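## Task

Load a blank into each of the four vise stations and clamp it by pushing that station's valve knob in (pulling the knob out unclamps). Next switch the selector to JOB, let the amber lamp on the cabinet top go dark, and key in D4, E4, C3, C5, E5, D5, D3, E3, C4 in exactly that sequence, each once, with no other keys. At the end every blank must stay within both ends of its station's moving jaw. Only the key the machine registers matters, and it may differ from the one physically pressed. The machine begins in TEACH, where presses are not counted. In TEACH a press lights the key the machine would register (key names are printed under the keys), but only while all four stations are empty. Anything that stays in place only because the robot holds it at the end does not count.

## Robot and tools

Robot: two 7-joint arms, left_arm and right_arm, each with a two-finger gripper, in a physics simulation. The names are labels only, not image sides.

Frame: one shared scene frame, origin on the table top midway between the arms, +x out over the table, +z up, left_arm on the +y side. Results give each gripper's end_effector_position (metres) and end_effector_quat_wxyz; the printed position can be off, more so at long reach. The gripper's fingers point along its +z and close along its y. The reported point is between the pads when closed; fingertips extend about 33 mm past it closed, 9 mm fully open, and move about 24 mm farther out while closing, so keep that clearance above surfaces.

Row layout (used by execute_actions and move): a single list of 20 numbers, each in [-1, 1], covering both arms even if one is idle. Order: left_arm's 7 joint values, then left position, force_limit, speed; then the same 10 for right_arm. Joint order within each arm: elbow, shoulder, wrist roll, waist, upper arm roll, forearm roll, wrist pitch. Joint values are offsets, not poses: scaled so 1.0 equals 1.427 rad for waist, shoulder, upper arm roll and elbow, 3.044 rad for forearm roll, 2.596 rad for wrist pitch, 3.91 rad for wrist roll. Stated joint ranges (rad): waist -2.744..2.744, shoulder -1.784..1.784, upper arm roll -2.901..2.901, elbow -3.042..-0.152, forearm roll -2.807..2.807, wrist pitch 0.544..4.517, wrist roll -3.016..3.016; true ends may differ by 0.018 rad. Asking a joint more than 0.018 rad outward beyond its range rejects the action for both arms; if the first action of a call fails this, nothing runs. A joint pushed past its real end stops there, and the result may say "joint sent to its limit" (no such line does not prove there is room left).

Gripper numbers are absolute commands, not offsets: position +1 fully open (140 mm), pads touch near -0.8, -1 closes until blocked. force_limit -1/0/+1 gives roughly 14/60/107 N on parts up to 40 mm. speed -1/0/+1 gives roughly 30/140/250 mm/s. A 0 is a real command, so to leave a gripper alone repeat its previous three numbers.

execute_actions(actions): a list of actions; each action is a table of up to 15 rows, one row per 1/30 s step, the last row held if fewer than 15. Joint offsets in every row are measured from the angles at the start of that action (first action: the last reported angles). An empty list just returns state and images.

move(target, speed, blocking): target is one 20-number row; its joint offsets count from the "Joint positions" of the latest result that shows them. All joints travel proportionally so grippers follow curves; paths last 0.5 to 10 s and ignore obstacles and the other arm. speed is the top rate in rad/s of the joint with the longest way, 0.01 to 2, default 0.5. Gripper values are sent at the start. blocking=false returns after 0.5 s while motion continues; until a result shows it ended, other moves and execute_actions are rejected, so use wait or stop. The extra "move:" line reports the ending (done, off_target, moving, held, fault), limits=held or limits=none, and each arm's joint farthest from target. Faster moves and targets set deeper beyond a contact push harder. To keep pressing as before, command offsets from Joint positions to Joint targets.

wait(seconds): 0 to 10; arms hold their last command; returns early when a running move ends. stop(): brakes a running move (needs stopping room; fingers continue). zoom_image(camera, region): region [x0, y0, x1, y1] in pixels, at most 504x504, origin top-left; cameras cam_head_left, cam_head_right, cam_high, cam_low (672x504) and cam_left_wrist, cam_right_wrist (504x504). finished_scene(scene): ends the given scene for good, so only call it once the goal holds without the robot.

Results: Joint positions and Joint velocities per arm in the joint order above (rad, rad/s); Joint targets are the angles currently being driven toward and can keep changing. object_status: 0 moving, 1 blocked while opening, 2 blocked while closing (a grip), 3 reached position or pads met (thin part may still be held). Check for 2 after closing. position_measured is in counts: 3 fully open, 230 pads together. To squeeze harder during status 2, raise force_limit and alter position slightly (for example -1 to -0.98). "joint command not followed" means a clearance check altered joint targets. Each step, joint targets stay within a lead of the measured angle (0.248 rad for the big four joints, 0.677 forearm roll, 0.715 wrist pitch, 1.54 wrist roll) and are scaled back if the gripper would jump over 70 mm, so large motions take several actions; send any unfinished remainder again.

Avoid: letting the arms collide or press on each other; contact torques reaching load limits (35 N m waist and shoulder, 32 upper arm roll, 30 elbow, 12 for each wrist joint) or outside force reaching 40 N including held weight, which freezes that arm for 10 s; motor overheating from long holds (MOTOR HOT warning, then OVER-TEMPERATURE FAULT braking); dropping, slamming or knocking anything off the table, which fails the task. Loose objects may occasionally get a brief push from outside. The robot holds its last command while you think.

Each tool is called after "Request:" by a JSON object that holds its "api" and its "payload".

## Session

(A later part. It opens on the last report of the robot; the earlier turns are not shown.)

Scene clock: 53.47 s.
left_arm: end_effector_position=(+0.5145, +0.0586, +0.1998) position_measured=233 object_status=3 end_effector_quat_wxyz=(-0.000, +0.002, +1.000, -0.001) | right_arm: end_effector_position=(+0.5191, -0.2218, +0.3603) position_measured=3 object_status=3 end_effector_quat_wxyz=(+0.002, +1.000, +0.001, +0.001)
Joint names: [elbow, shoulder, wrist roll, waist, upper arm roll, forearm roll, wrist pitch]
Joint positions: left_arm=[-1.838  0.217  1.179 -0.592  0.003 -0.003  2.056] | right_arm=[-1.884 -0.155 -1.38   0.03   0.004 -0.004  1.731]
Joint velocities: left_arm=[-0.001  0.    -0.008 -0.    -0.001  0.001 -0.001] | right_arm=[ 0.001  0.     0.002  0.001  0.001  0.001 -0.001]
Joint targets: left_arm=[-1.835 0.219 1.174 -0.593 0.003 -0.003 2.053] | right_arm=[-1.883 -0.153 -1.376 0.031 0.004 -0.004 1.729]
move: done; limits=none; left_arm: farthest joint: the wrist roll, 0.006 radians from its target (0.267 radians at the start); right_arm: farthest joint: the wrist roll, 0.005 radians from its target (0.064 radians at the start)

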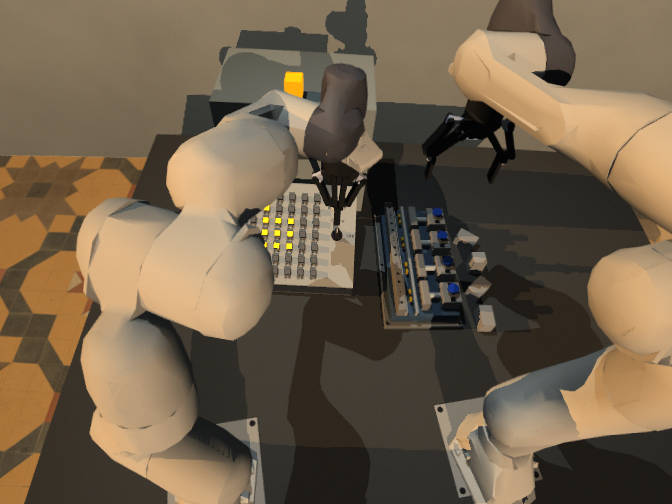

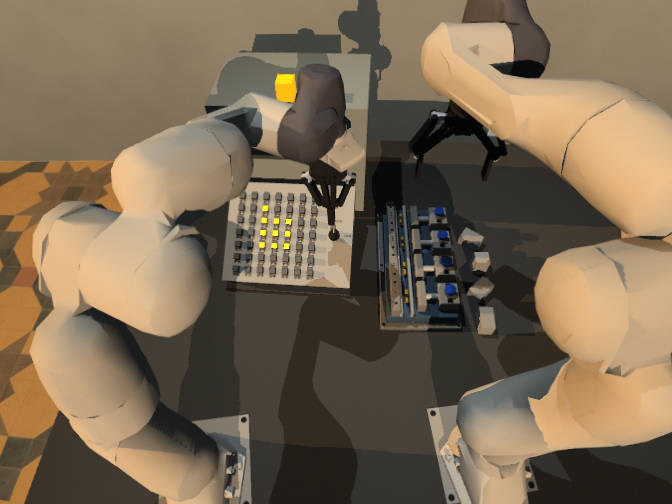

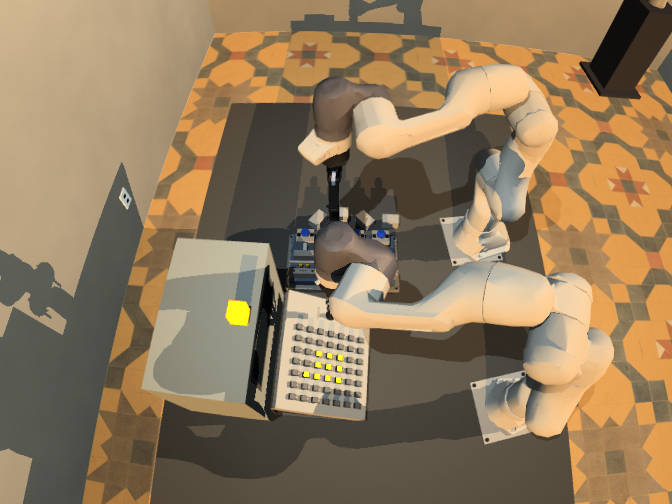

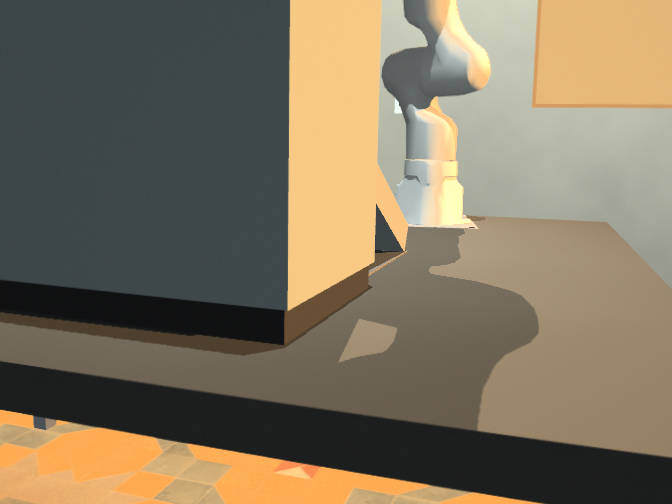

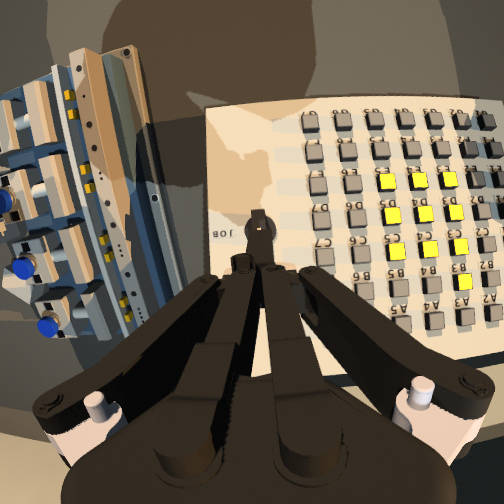

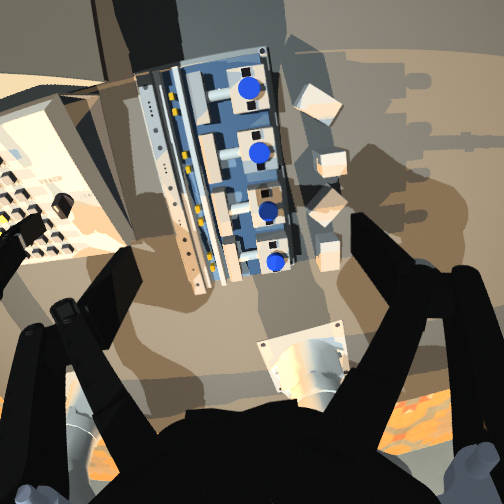

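Request:
{"api": "execute_actions", "payload": {"actions": []}}

Scene clock: 54.10 s.
left_arm: end_effector_position=(+0.5145, +0.0586, +0.1998) position_measured=233 object_status=3 end_effector_quat_wxyz=(-0.000, +0.001, +1.000, -0.001) | right_arm: end_effector_position=(+0.5191, -0.2217, +0.3604) position_measured=3 object_status=3 end_effector_quat_wxyz=(+0.002, +1.000, +0.001, +0.001)
Joint names: [elbow, shoulder, wrist roll, waist, upper arm roll, forearm roll, wrist pitch]
Joint positions: left_arm=[-1.838  0.217  1.178 -0.592  0.003 -0.003  2.055] | right_arm=[-1.884 -0.155 -1.38   0.03   0.004 -0.004  1.731]
Joint velocities: left_arm=[-0.001  0.002 -0.001  0.    -0.001  0.     0.   ] | right_arm=[ 0.002  0.001  0.    -0.     0.003  0.    -0.001]
Joint targets: left_arm=[-1.835 0.219 1.174 -0.593 0.003 -0.003 2.053] | right_arm=[-1.883 -0.153 -1.376 0.031 0.004 -0.004 1.729]

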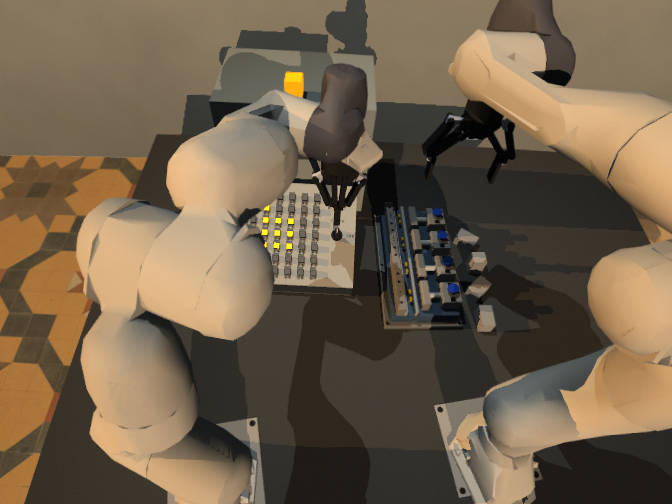

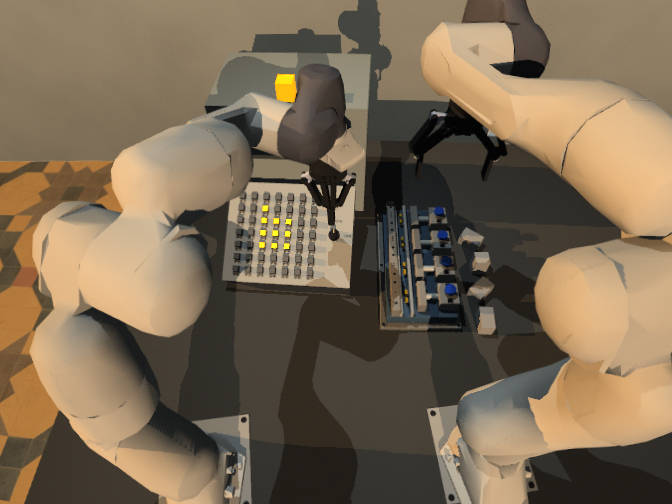

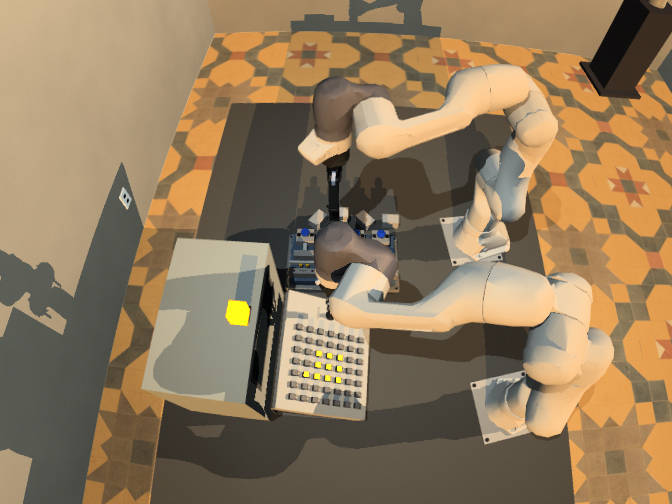

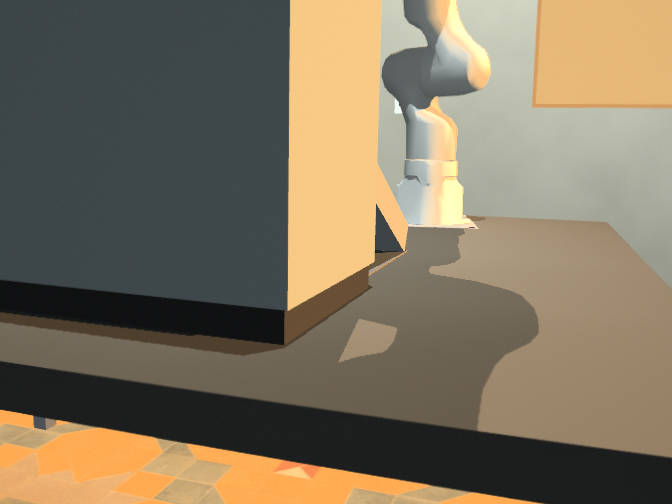

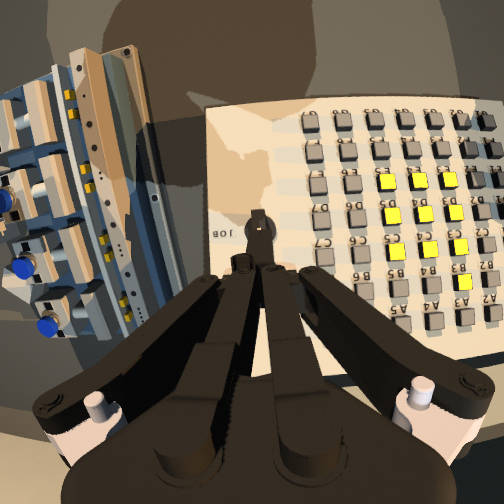

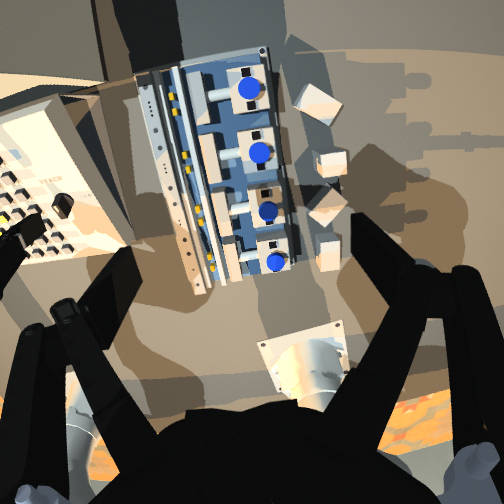

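Request:
{"api": "zoom_image", "payload": {"camera": "cam_right_wrist", "region": [120, 30, 370, 300]}}

Request:
{"api": "zoom_image", "payload": {"camera": "cam_head_left", "region": [360, 190, 520, 340]}}

Region (120, 30, 370, 300) of cam_right_wrist's 504x504 image, scaled by 1.867, with more detail than that image has; it fills the left 467 columns of this view, and the rest is white.

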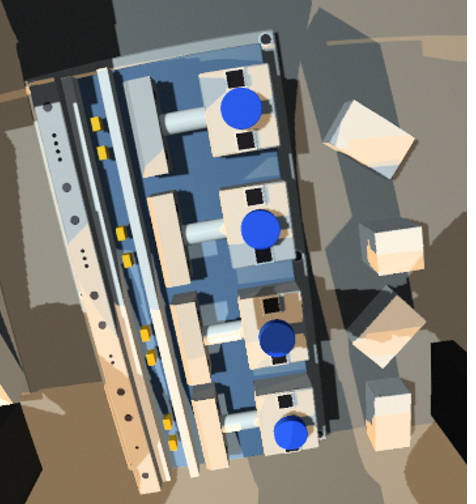

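Region (360, 190, 520, 340) of cam_head_left's 672x504 image, scaled by 3.150, with more detail than that image has; it fills the top 472 rows of this view, and the rest is white.

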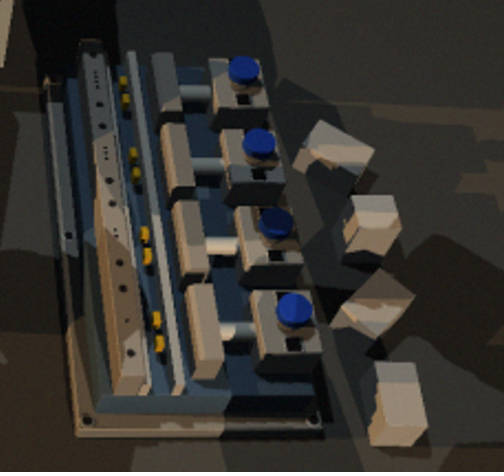

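Request:
{"api": "move", "payload": {"target": [0,0,0,0,0,0,0,-1,0,1, -0.4829,-0.2448,-0.059,-0.1638,0,0,0.1301,1,0,0], "speed": 0.6}}

Scene clock: 56.83 s.
left_arm: end_effector_position=(+0.5145, +0.0586, +0.1998) position_measured=233 object_status=3 end_effector_quat_wxyz=(-0.000, +0.001, +1.000, -0.001) | right_arm: end_effector_position=(+0.3986, -0.3353, +0.2197) position_measured=3 object_status=3 end_effector_quat_wxyz=(+0.003, +1.000, -0.002, -0.001)
Joint names: [elbow, shoulder, wrist roll, waist, upper arm roll, forearm roll, wrist pitch]
Joint positions: left_arm=[-1.838  0.217  1.178 -0.592  0.003 -0.003  2.055] | right_arm=[-2.571 -0.502 -1.605 -0.202  0.004 -0.004  2.067]
Joint velocities: left_arm=[-0.     0.001 -0.001  0.002  0.    -0.001  0.001] | right_arm=[-0.     0.    -0.006 -0.001  0.    -0.    -0.   ]
Joint targets: left_arm=[-1.838 0.217 1.178 -0.592 0.003 -0.003 2.055] | right_arm=[-2.573 -0.504 -1.611 -0.204 0.004 -0.004 2.069]
move: done; limits=none; left_arm: farthest joint: the waist, 0.000 radians from its target (0.000 radians at the start); right_arm: farthest joint: the wrist roll, 0.006 radians from its target (0.231 radians at the start)

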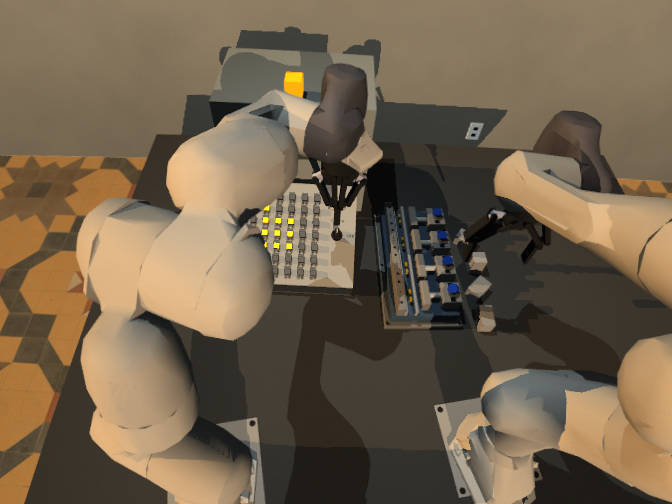

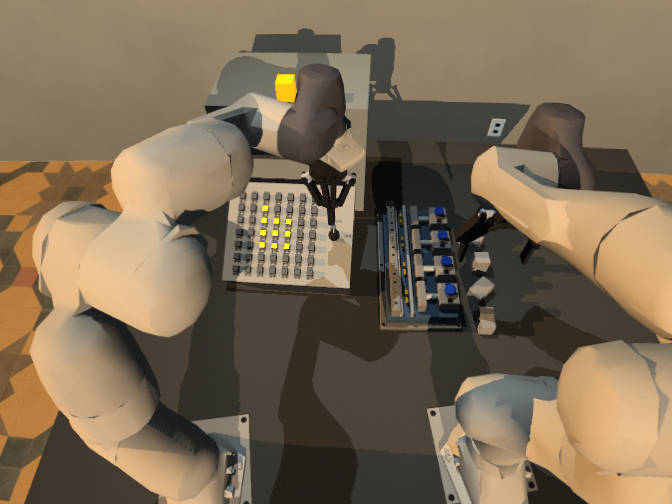

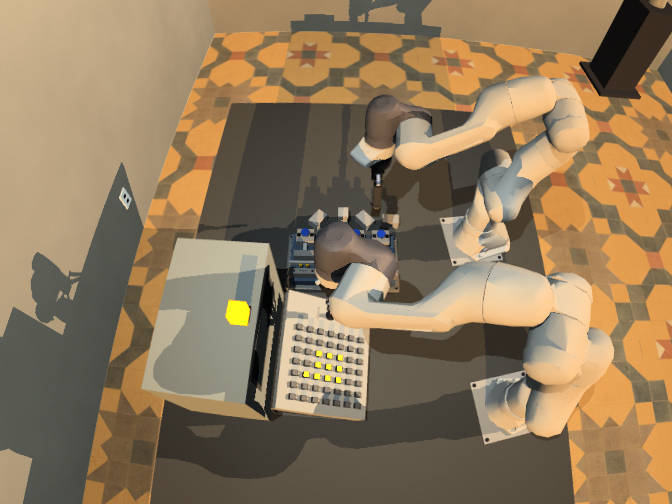

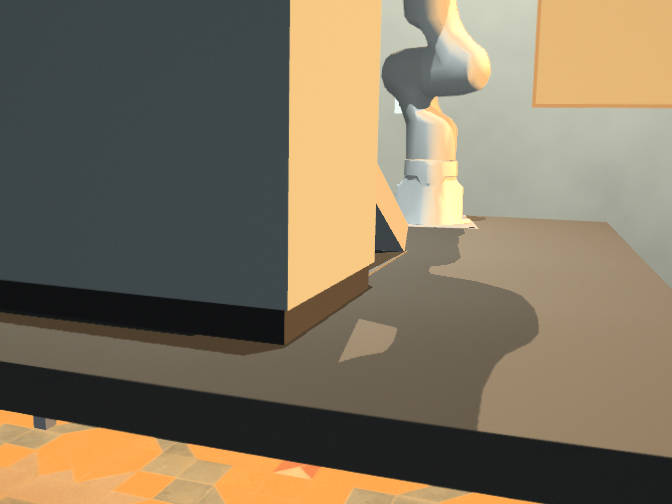

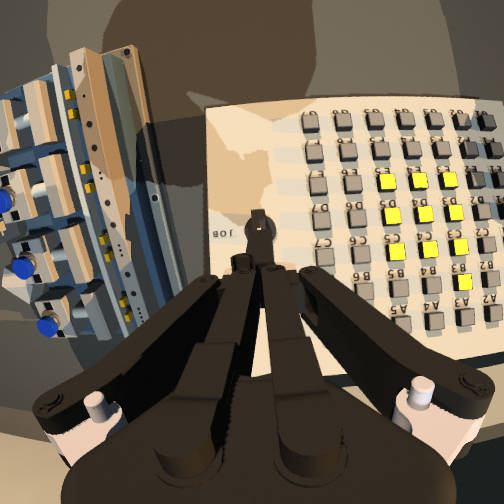

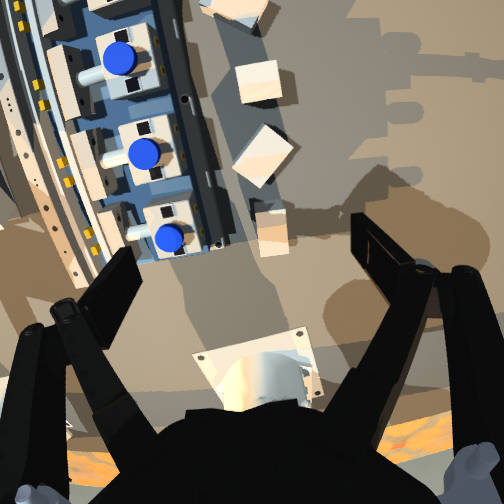

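Request:
{"api": "move", "payload": {"target": [0,0,0,0,0,0,0,-1,0,1, -0.2070,-0.0415,-0.0175,-0.0435,0,0,0.0925,1,0,0], "speed": 0.5}}

Scene clock: 59.90 s.
left_arm: end_effector_position=(+0.5145, +0.0586, +0.1998) position_measured=233 object_status=3 end_effector_quat_wxyz=(-0.000, +0.001, +1.000, -0.001) | right_arm: end_effector_position=(+0.3431, -0.3530, +0.1296) position_measured=3 object_status=3 end_effector_quat_wxyz=(+0.002, +1.000, -0.001, -0.001)
Joint names: [elbow, shoulder, wrist roll, waist, upper arm roll, forearm roll, wrist pitch]
Joint positions: left_arm=[-1.838  0.217  1.178 -0.592  0.003 -0.003  2.055] | right_arm=[-2.865 -0.559 -1.668 -0.263  0.004 -0.004  2.305]
Joint velocities: left_arm=[-0.002 -0.001 -0.    -0.001 -0.001 -0.    -0.001] | right_arm=[ 0.    -0.    -0.007  0.002  0.    -0.     0.003]
Joint targets: left_arm=[-1.838 0.217 1.178 -0.592 0.003 -0.003 2.055] | right_arm=[-2.867 -0.561 -1.673 -0.265 0.004 -0.004 2.307]
move: done; limits=none; left_arm: farthest joint: the waist, 0.000 radians from its target (0.000 radians at the start); right_arm: farthest joint: the wrist roll, 0.006 radians from its target (0.067 radians at the start)

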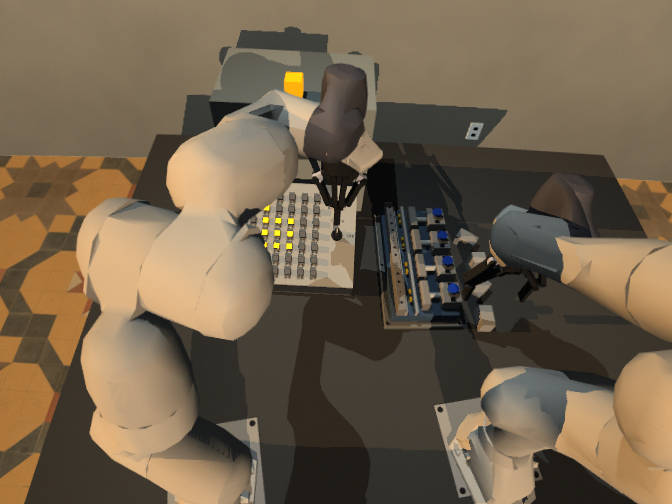

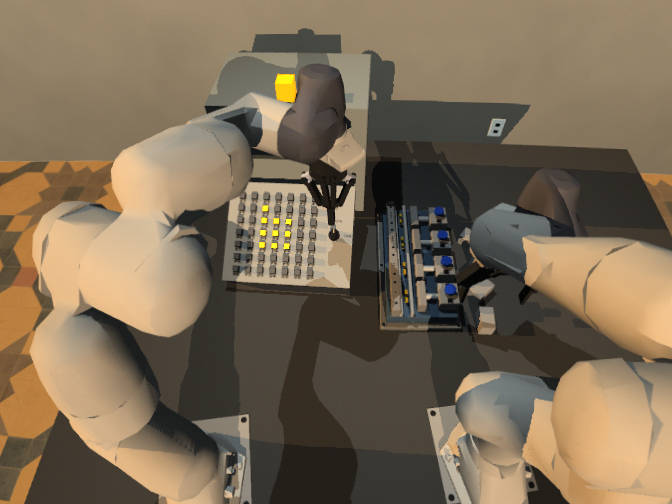

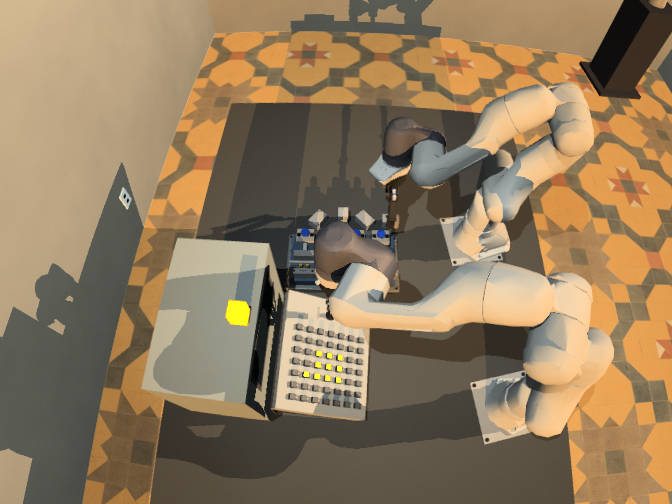

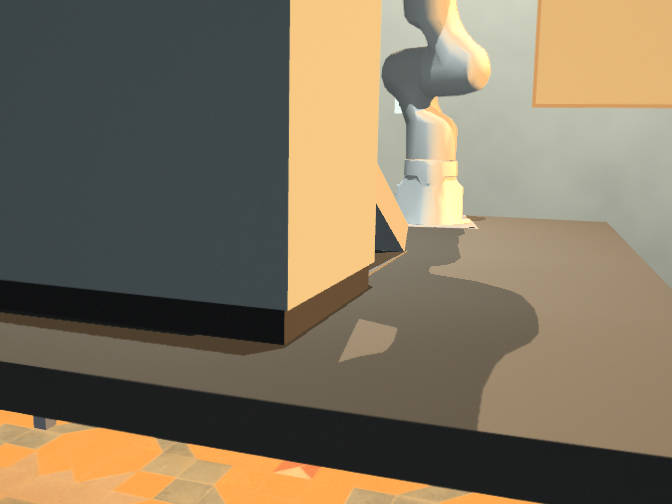

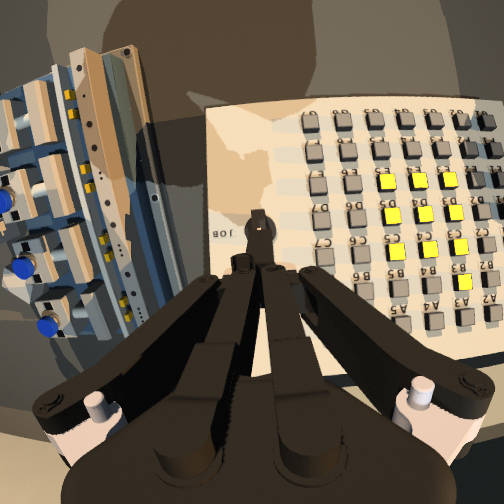

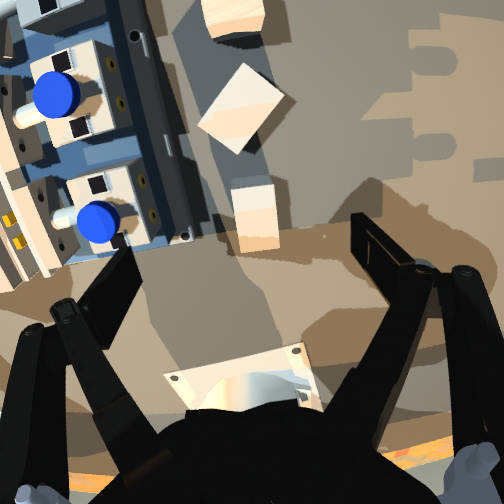

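Request:
{"api": "move", "payload": {"target": [0,0,0,0,0,0,0,-1,0,1, -0.0624,0.0957,-0.026,-0.004,0,0,0.0865,0.1,0,0.5], "speed": 0.3}}

Scene clock: 62.87 s.
left_arm: end_effector_position=(+0.5145, +0.0586, +0.1998) position_measured=233 object_status=3 end_effector_quat_wxyz=(-0.000, +0.001, +1.000, -0.001) | right_arm: end_effector_position=(+0.3344, -0.3532, +0.0700) position_measured=117 object_status=3 end_effector_quat_wxyz=(+0.002, +0.999, +0.045, -0.001)
Joint names: [elbow, shoulder, wrist roll, waist, upper arm roll, forearm roll, wrist pitch]
Joint positions: left_arm=[-1.838  0.217  1.178 -0.592  0.003 -0.003  2.055] | right_arm=[-2.952 -0.425 -1.763 -0.267  0.004 -0.004  2.527]
Joint velocities: left_arm=[ 0.001 -0.001  0.001 -0.    -0.    -0.    -0.   ] | right_arm=[-0.001 -0.    -0.009  0.001 -0.001 -0.001  0.001]
Joint targets: left_arm=[-1.838 0.217 1.178 -0.592 0.003 -0.003 2.055] | right_arm=[-2.954 -0.422 -1.769 -0.269 0.004 -0.004 2.529]
move: done; limits=none; left_arm: farthest joint: the waist, 0.000 radians from its target (0.000 radians at the start); right_arm: farthest joint: the wrist roll, 0.006 radians from its target (0.100 radians at the start)

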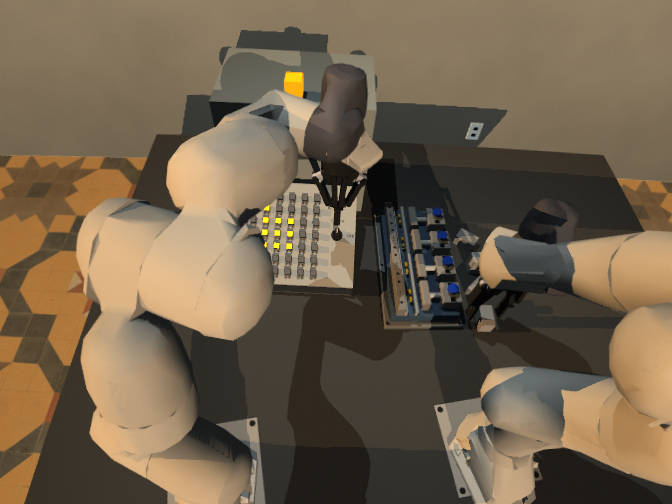

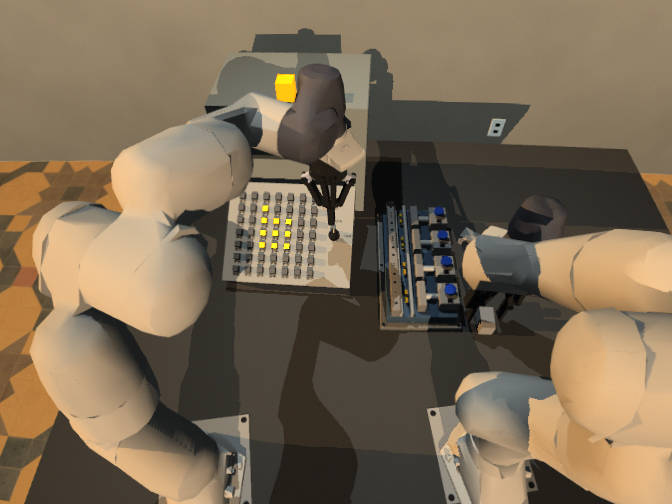

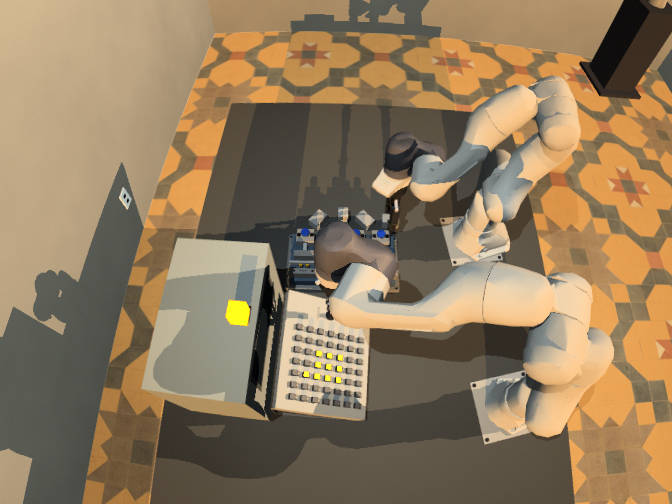

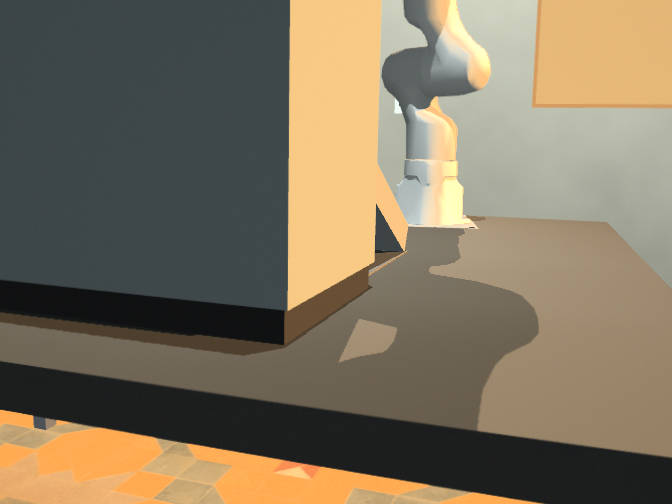

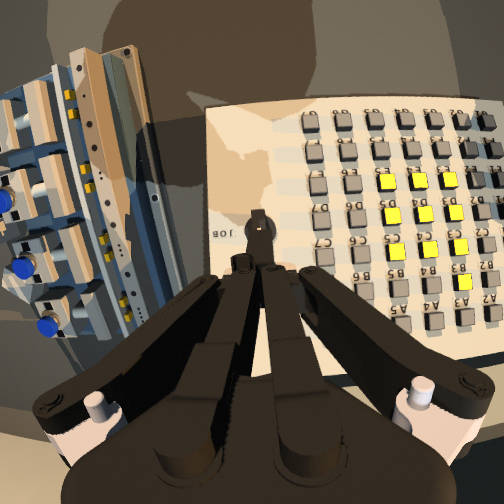

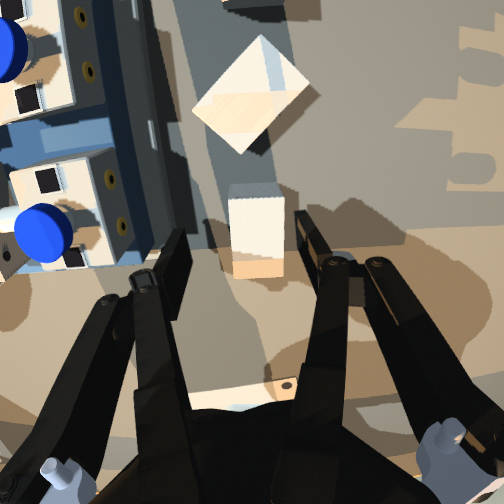

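Request:
{"api": "zoom_image", "payload": {"camera": "cam_head_left", "region": [440, 270, 540, 345]}}

Region (440, 270, 540, 345) of cam_head_left's 672x504 image, scaled by 5.040, with more detail than that image has; it fills the top 378 rows of this view, and the rest is white.

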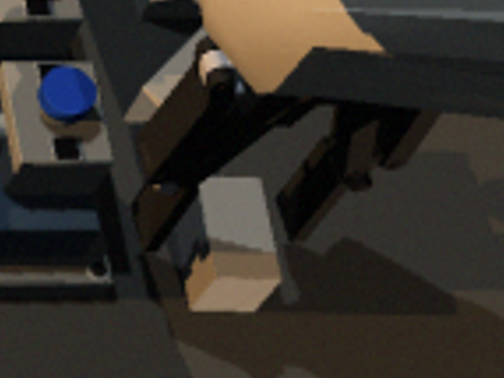

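Request:
{"api": "move", "payload": {"target": [0,0,0,0,0,0,0,-1,0,1, -0.0045,0.0215,0.0185,-0.0185,0,0,0.0145,0.1,0,0.5], "speed": 0.2}}

Request:
{"api": "execute_actions", "payload": {"actions": [[[0,0,0,0,0,0,0,-1,0,1, 0,0,0,0,0,0,0,-1,0,0]],[[0,0,0,0,0,0,0,-1,0,1, 0,0,0,0,0,0,0,-1,0,0]]]}}

Scene clock: 64.77 s.
left_arm: end_effector_position=(+0.5145, +0.0586, +0.1998) position_measured=233 object_status=3 end_effector_quat_wxyz=(-0.000, +0.001, +1.000, -0.001) | right_arm: end_effector_position=(+0.3344, -0.3612, +0.0622) position_measured=117 object_status=3 end_effector_quat_wxyz=(+0.002, +1.000, -0.001, +0.001)
Joint names: [elbow, shoulder, wrist roll, waist, upper arm roll, forearm roll, wrist pitch]
Joint positions: left_arm=[-1.838  0.217  1.178 -0.592  0.003 -0.003  2.055] | right_arm=[-2.957 -0.396 -1.697 -0.292  0.004 -0.004  2.563]
Joint velocities: left_arm=[-0.     0.001  0.002 -0.001  0.    -0.    -0.   ] | right_arm=[ 0.001  0.002  0.006  0.     0.001 -0.     0.   ]
Joint targets: left_arm=[-1.838 0.217 1.178 -0.592 0.003 -0.003 2.055] | right_arm=[-2.959 -0.394 -1.691 -0.294 0.004 -0.004 2.565]
move: done; limits=none; left_arm: farthest joint: the waist, 0.000 radians from its target (0.000 radians at the start); right_arm: farthest joint: the wrist roll, 0.006 radians from its target (0.074 radians at the start)

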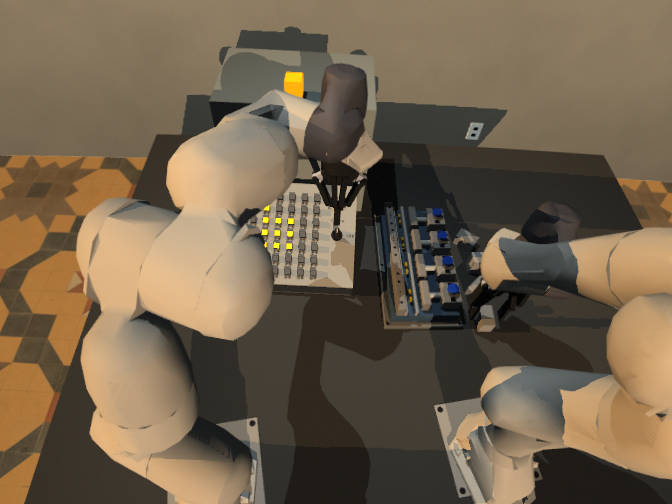

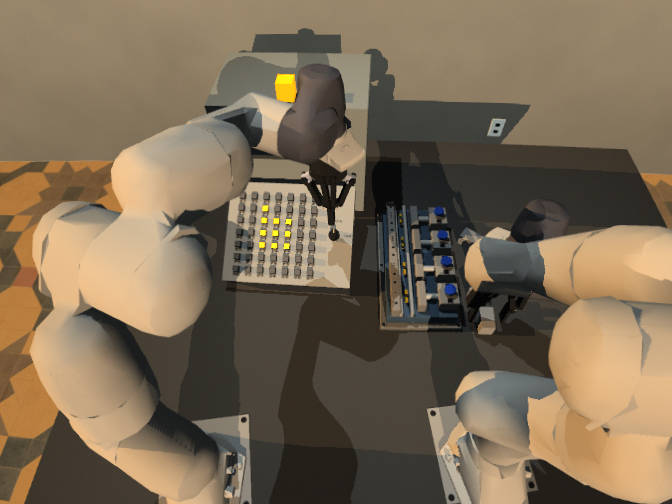

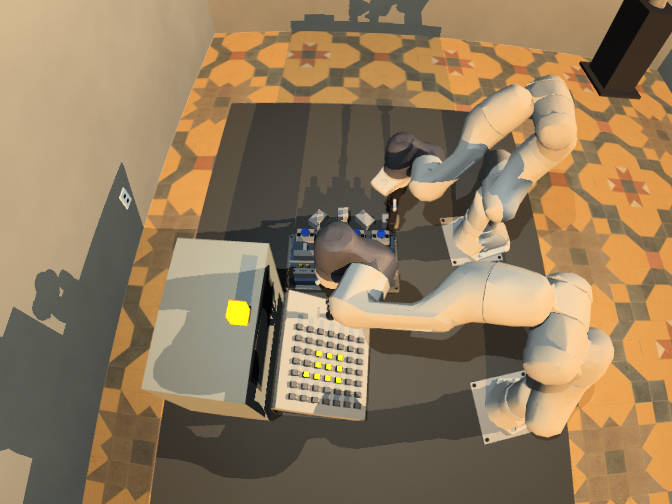

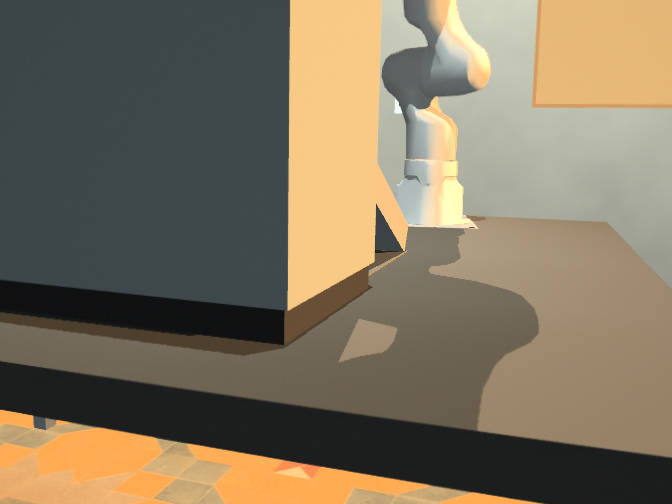

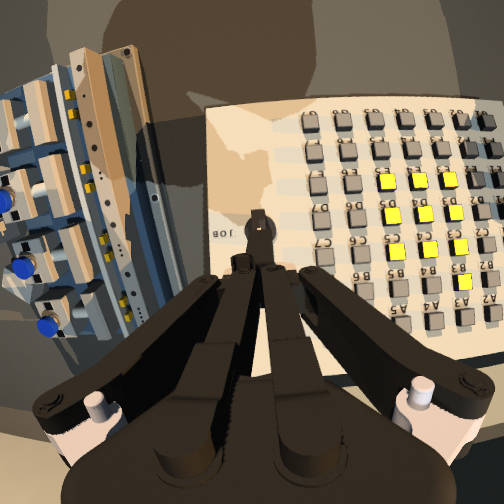

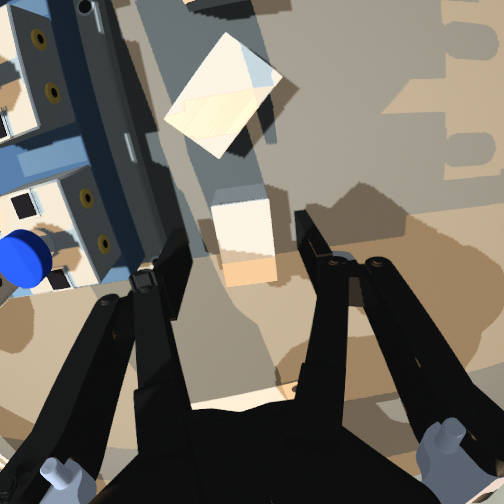

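Scene clock: 65.77 s.
left_arm: end_effector_position=(+0.5145, +0.0586, +0.1998) position_measured=233 object_status=3 end_effector_quat_wxyz=(-0.000, +0.001, +1.000, -0.001) | right_arm: end_effector_position=(+0.3347, -0.3613, +0.0625) position_measured=180 object_status=2 end_effector_quat_wxyz=(+0.002, +1.000, -0.001, +0.001)
Joint names: [elbow, shoulder, wrist roll, waist, upper arm roll, forearm roll, wrist pitch]
Joint positions: left_arm=[-1.838  0.217  1.178 -0.592  0.003 -0.003  2.055] | right_arm=[-2.957 -0.397 -1.697 -0.292  0.004 -0.004  2.563]
Joint velocities: left_arm=[ 0.     0.001 -0.002 -0.     0.    -0.001  0.001] | right_arm=[ 0.001 -0.    -0.     0.     0.    -0.001  0.   ]
Joint targets: left_arm=[-1.838 0.217 1.178 -0.592 0.003 -0.003 2.055] | right_arm=[-2.957 -0.397 -1.697 -0.292 0.004 -0.004 2.563]

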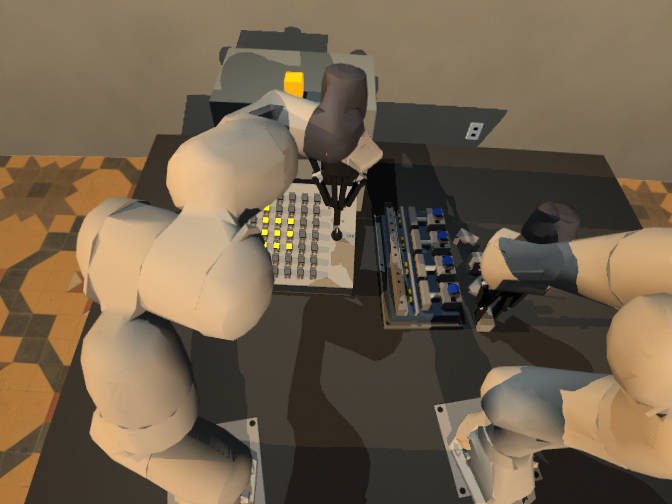

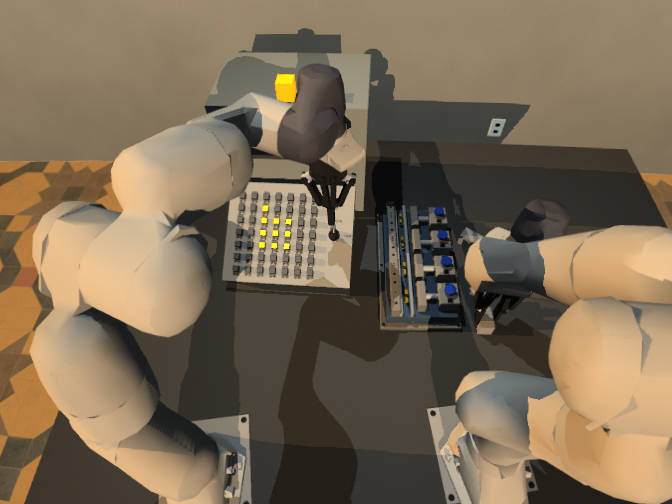

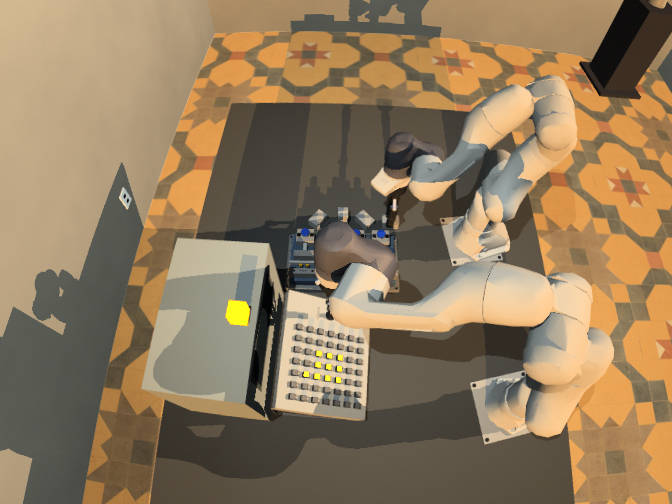

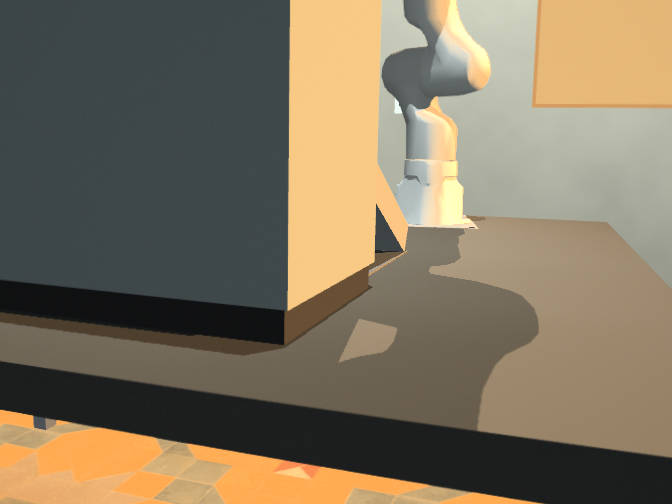

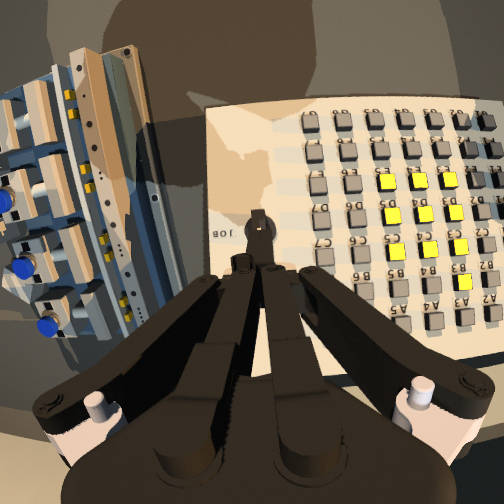

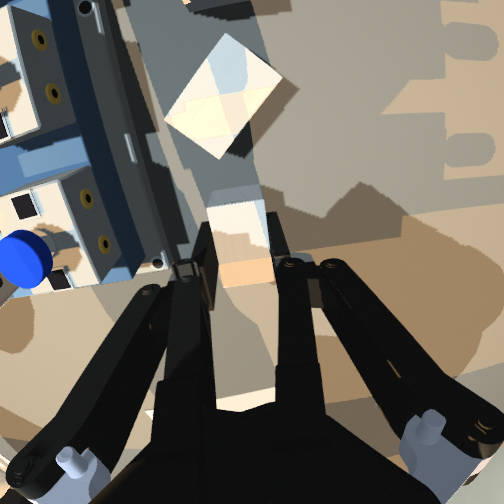

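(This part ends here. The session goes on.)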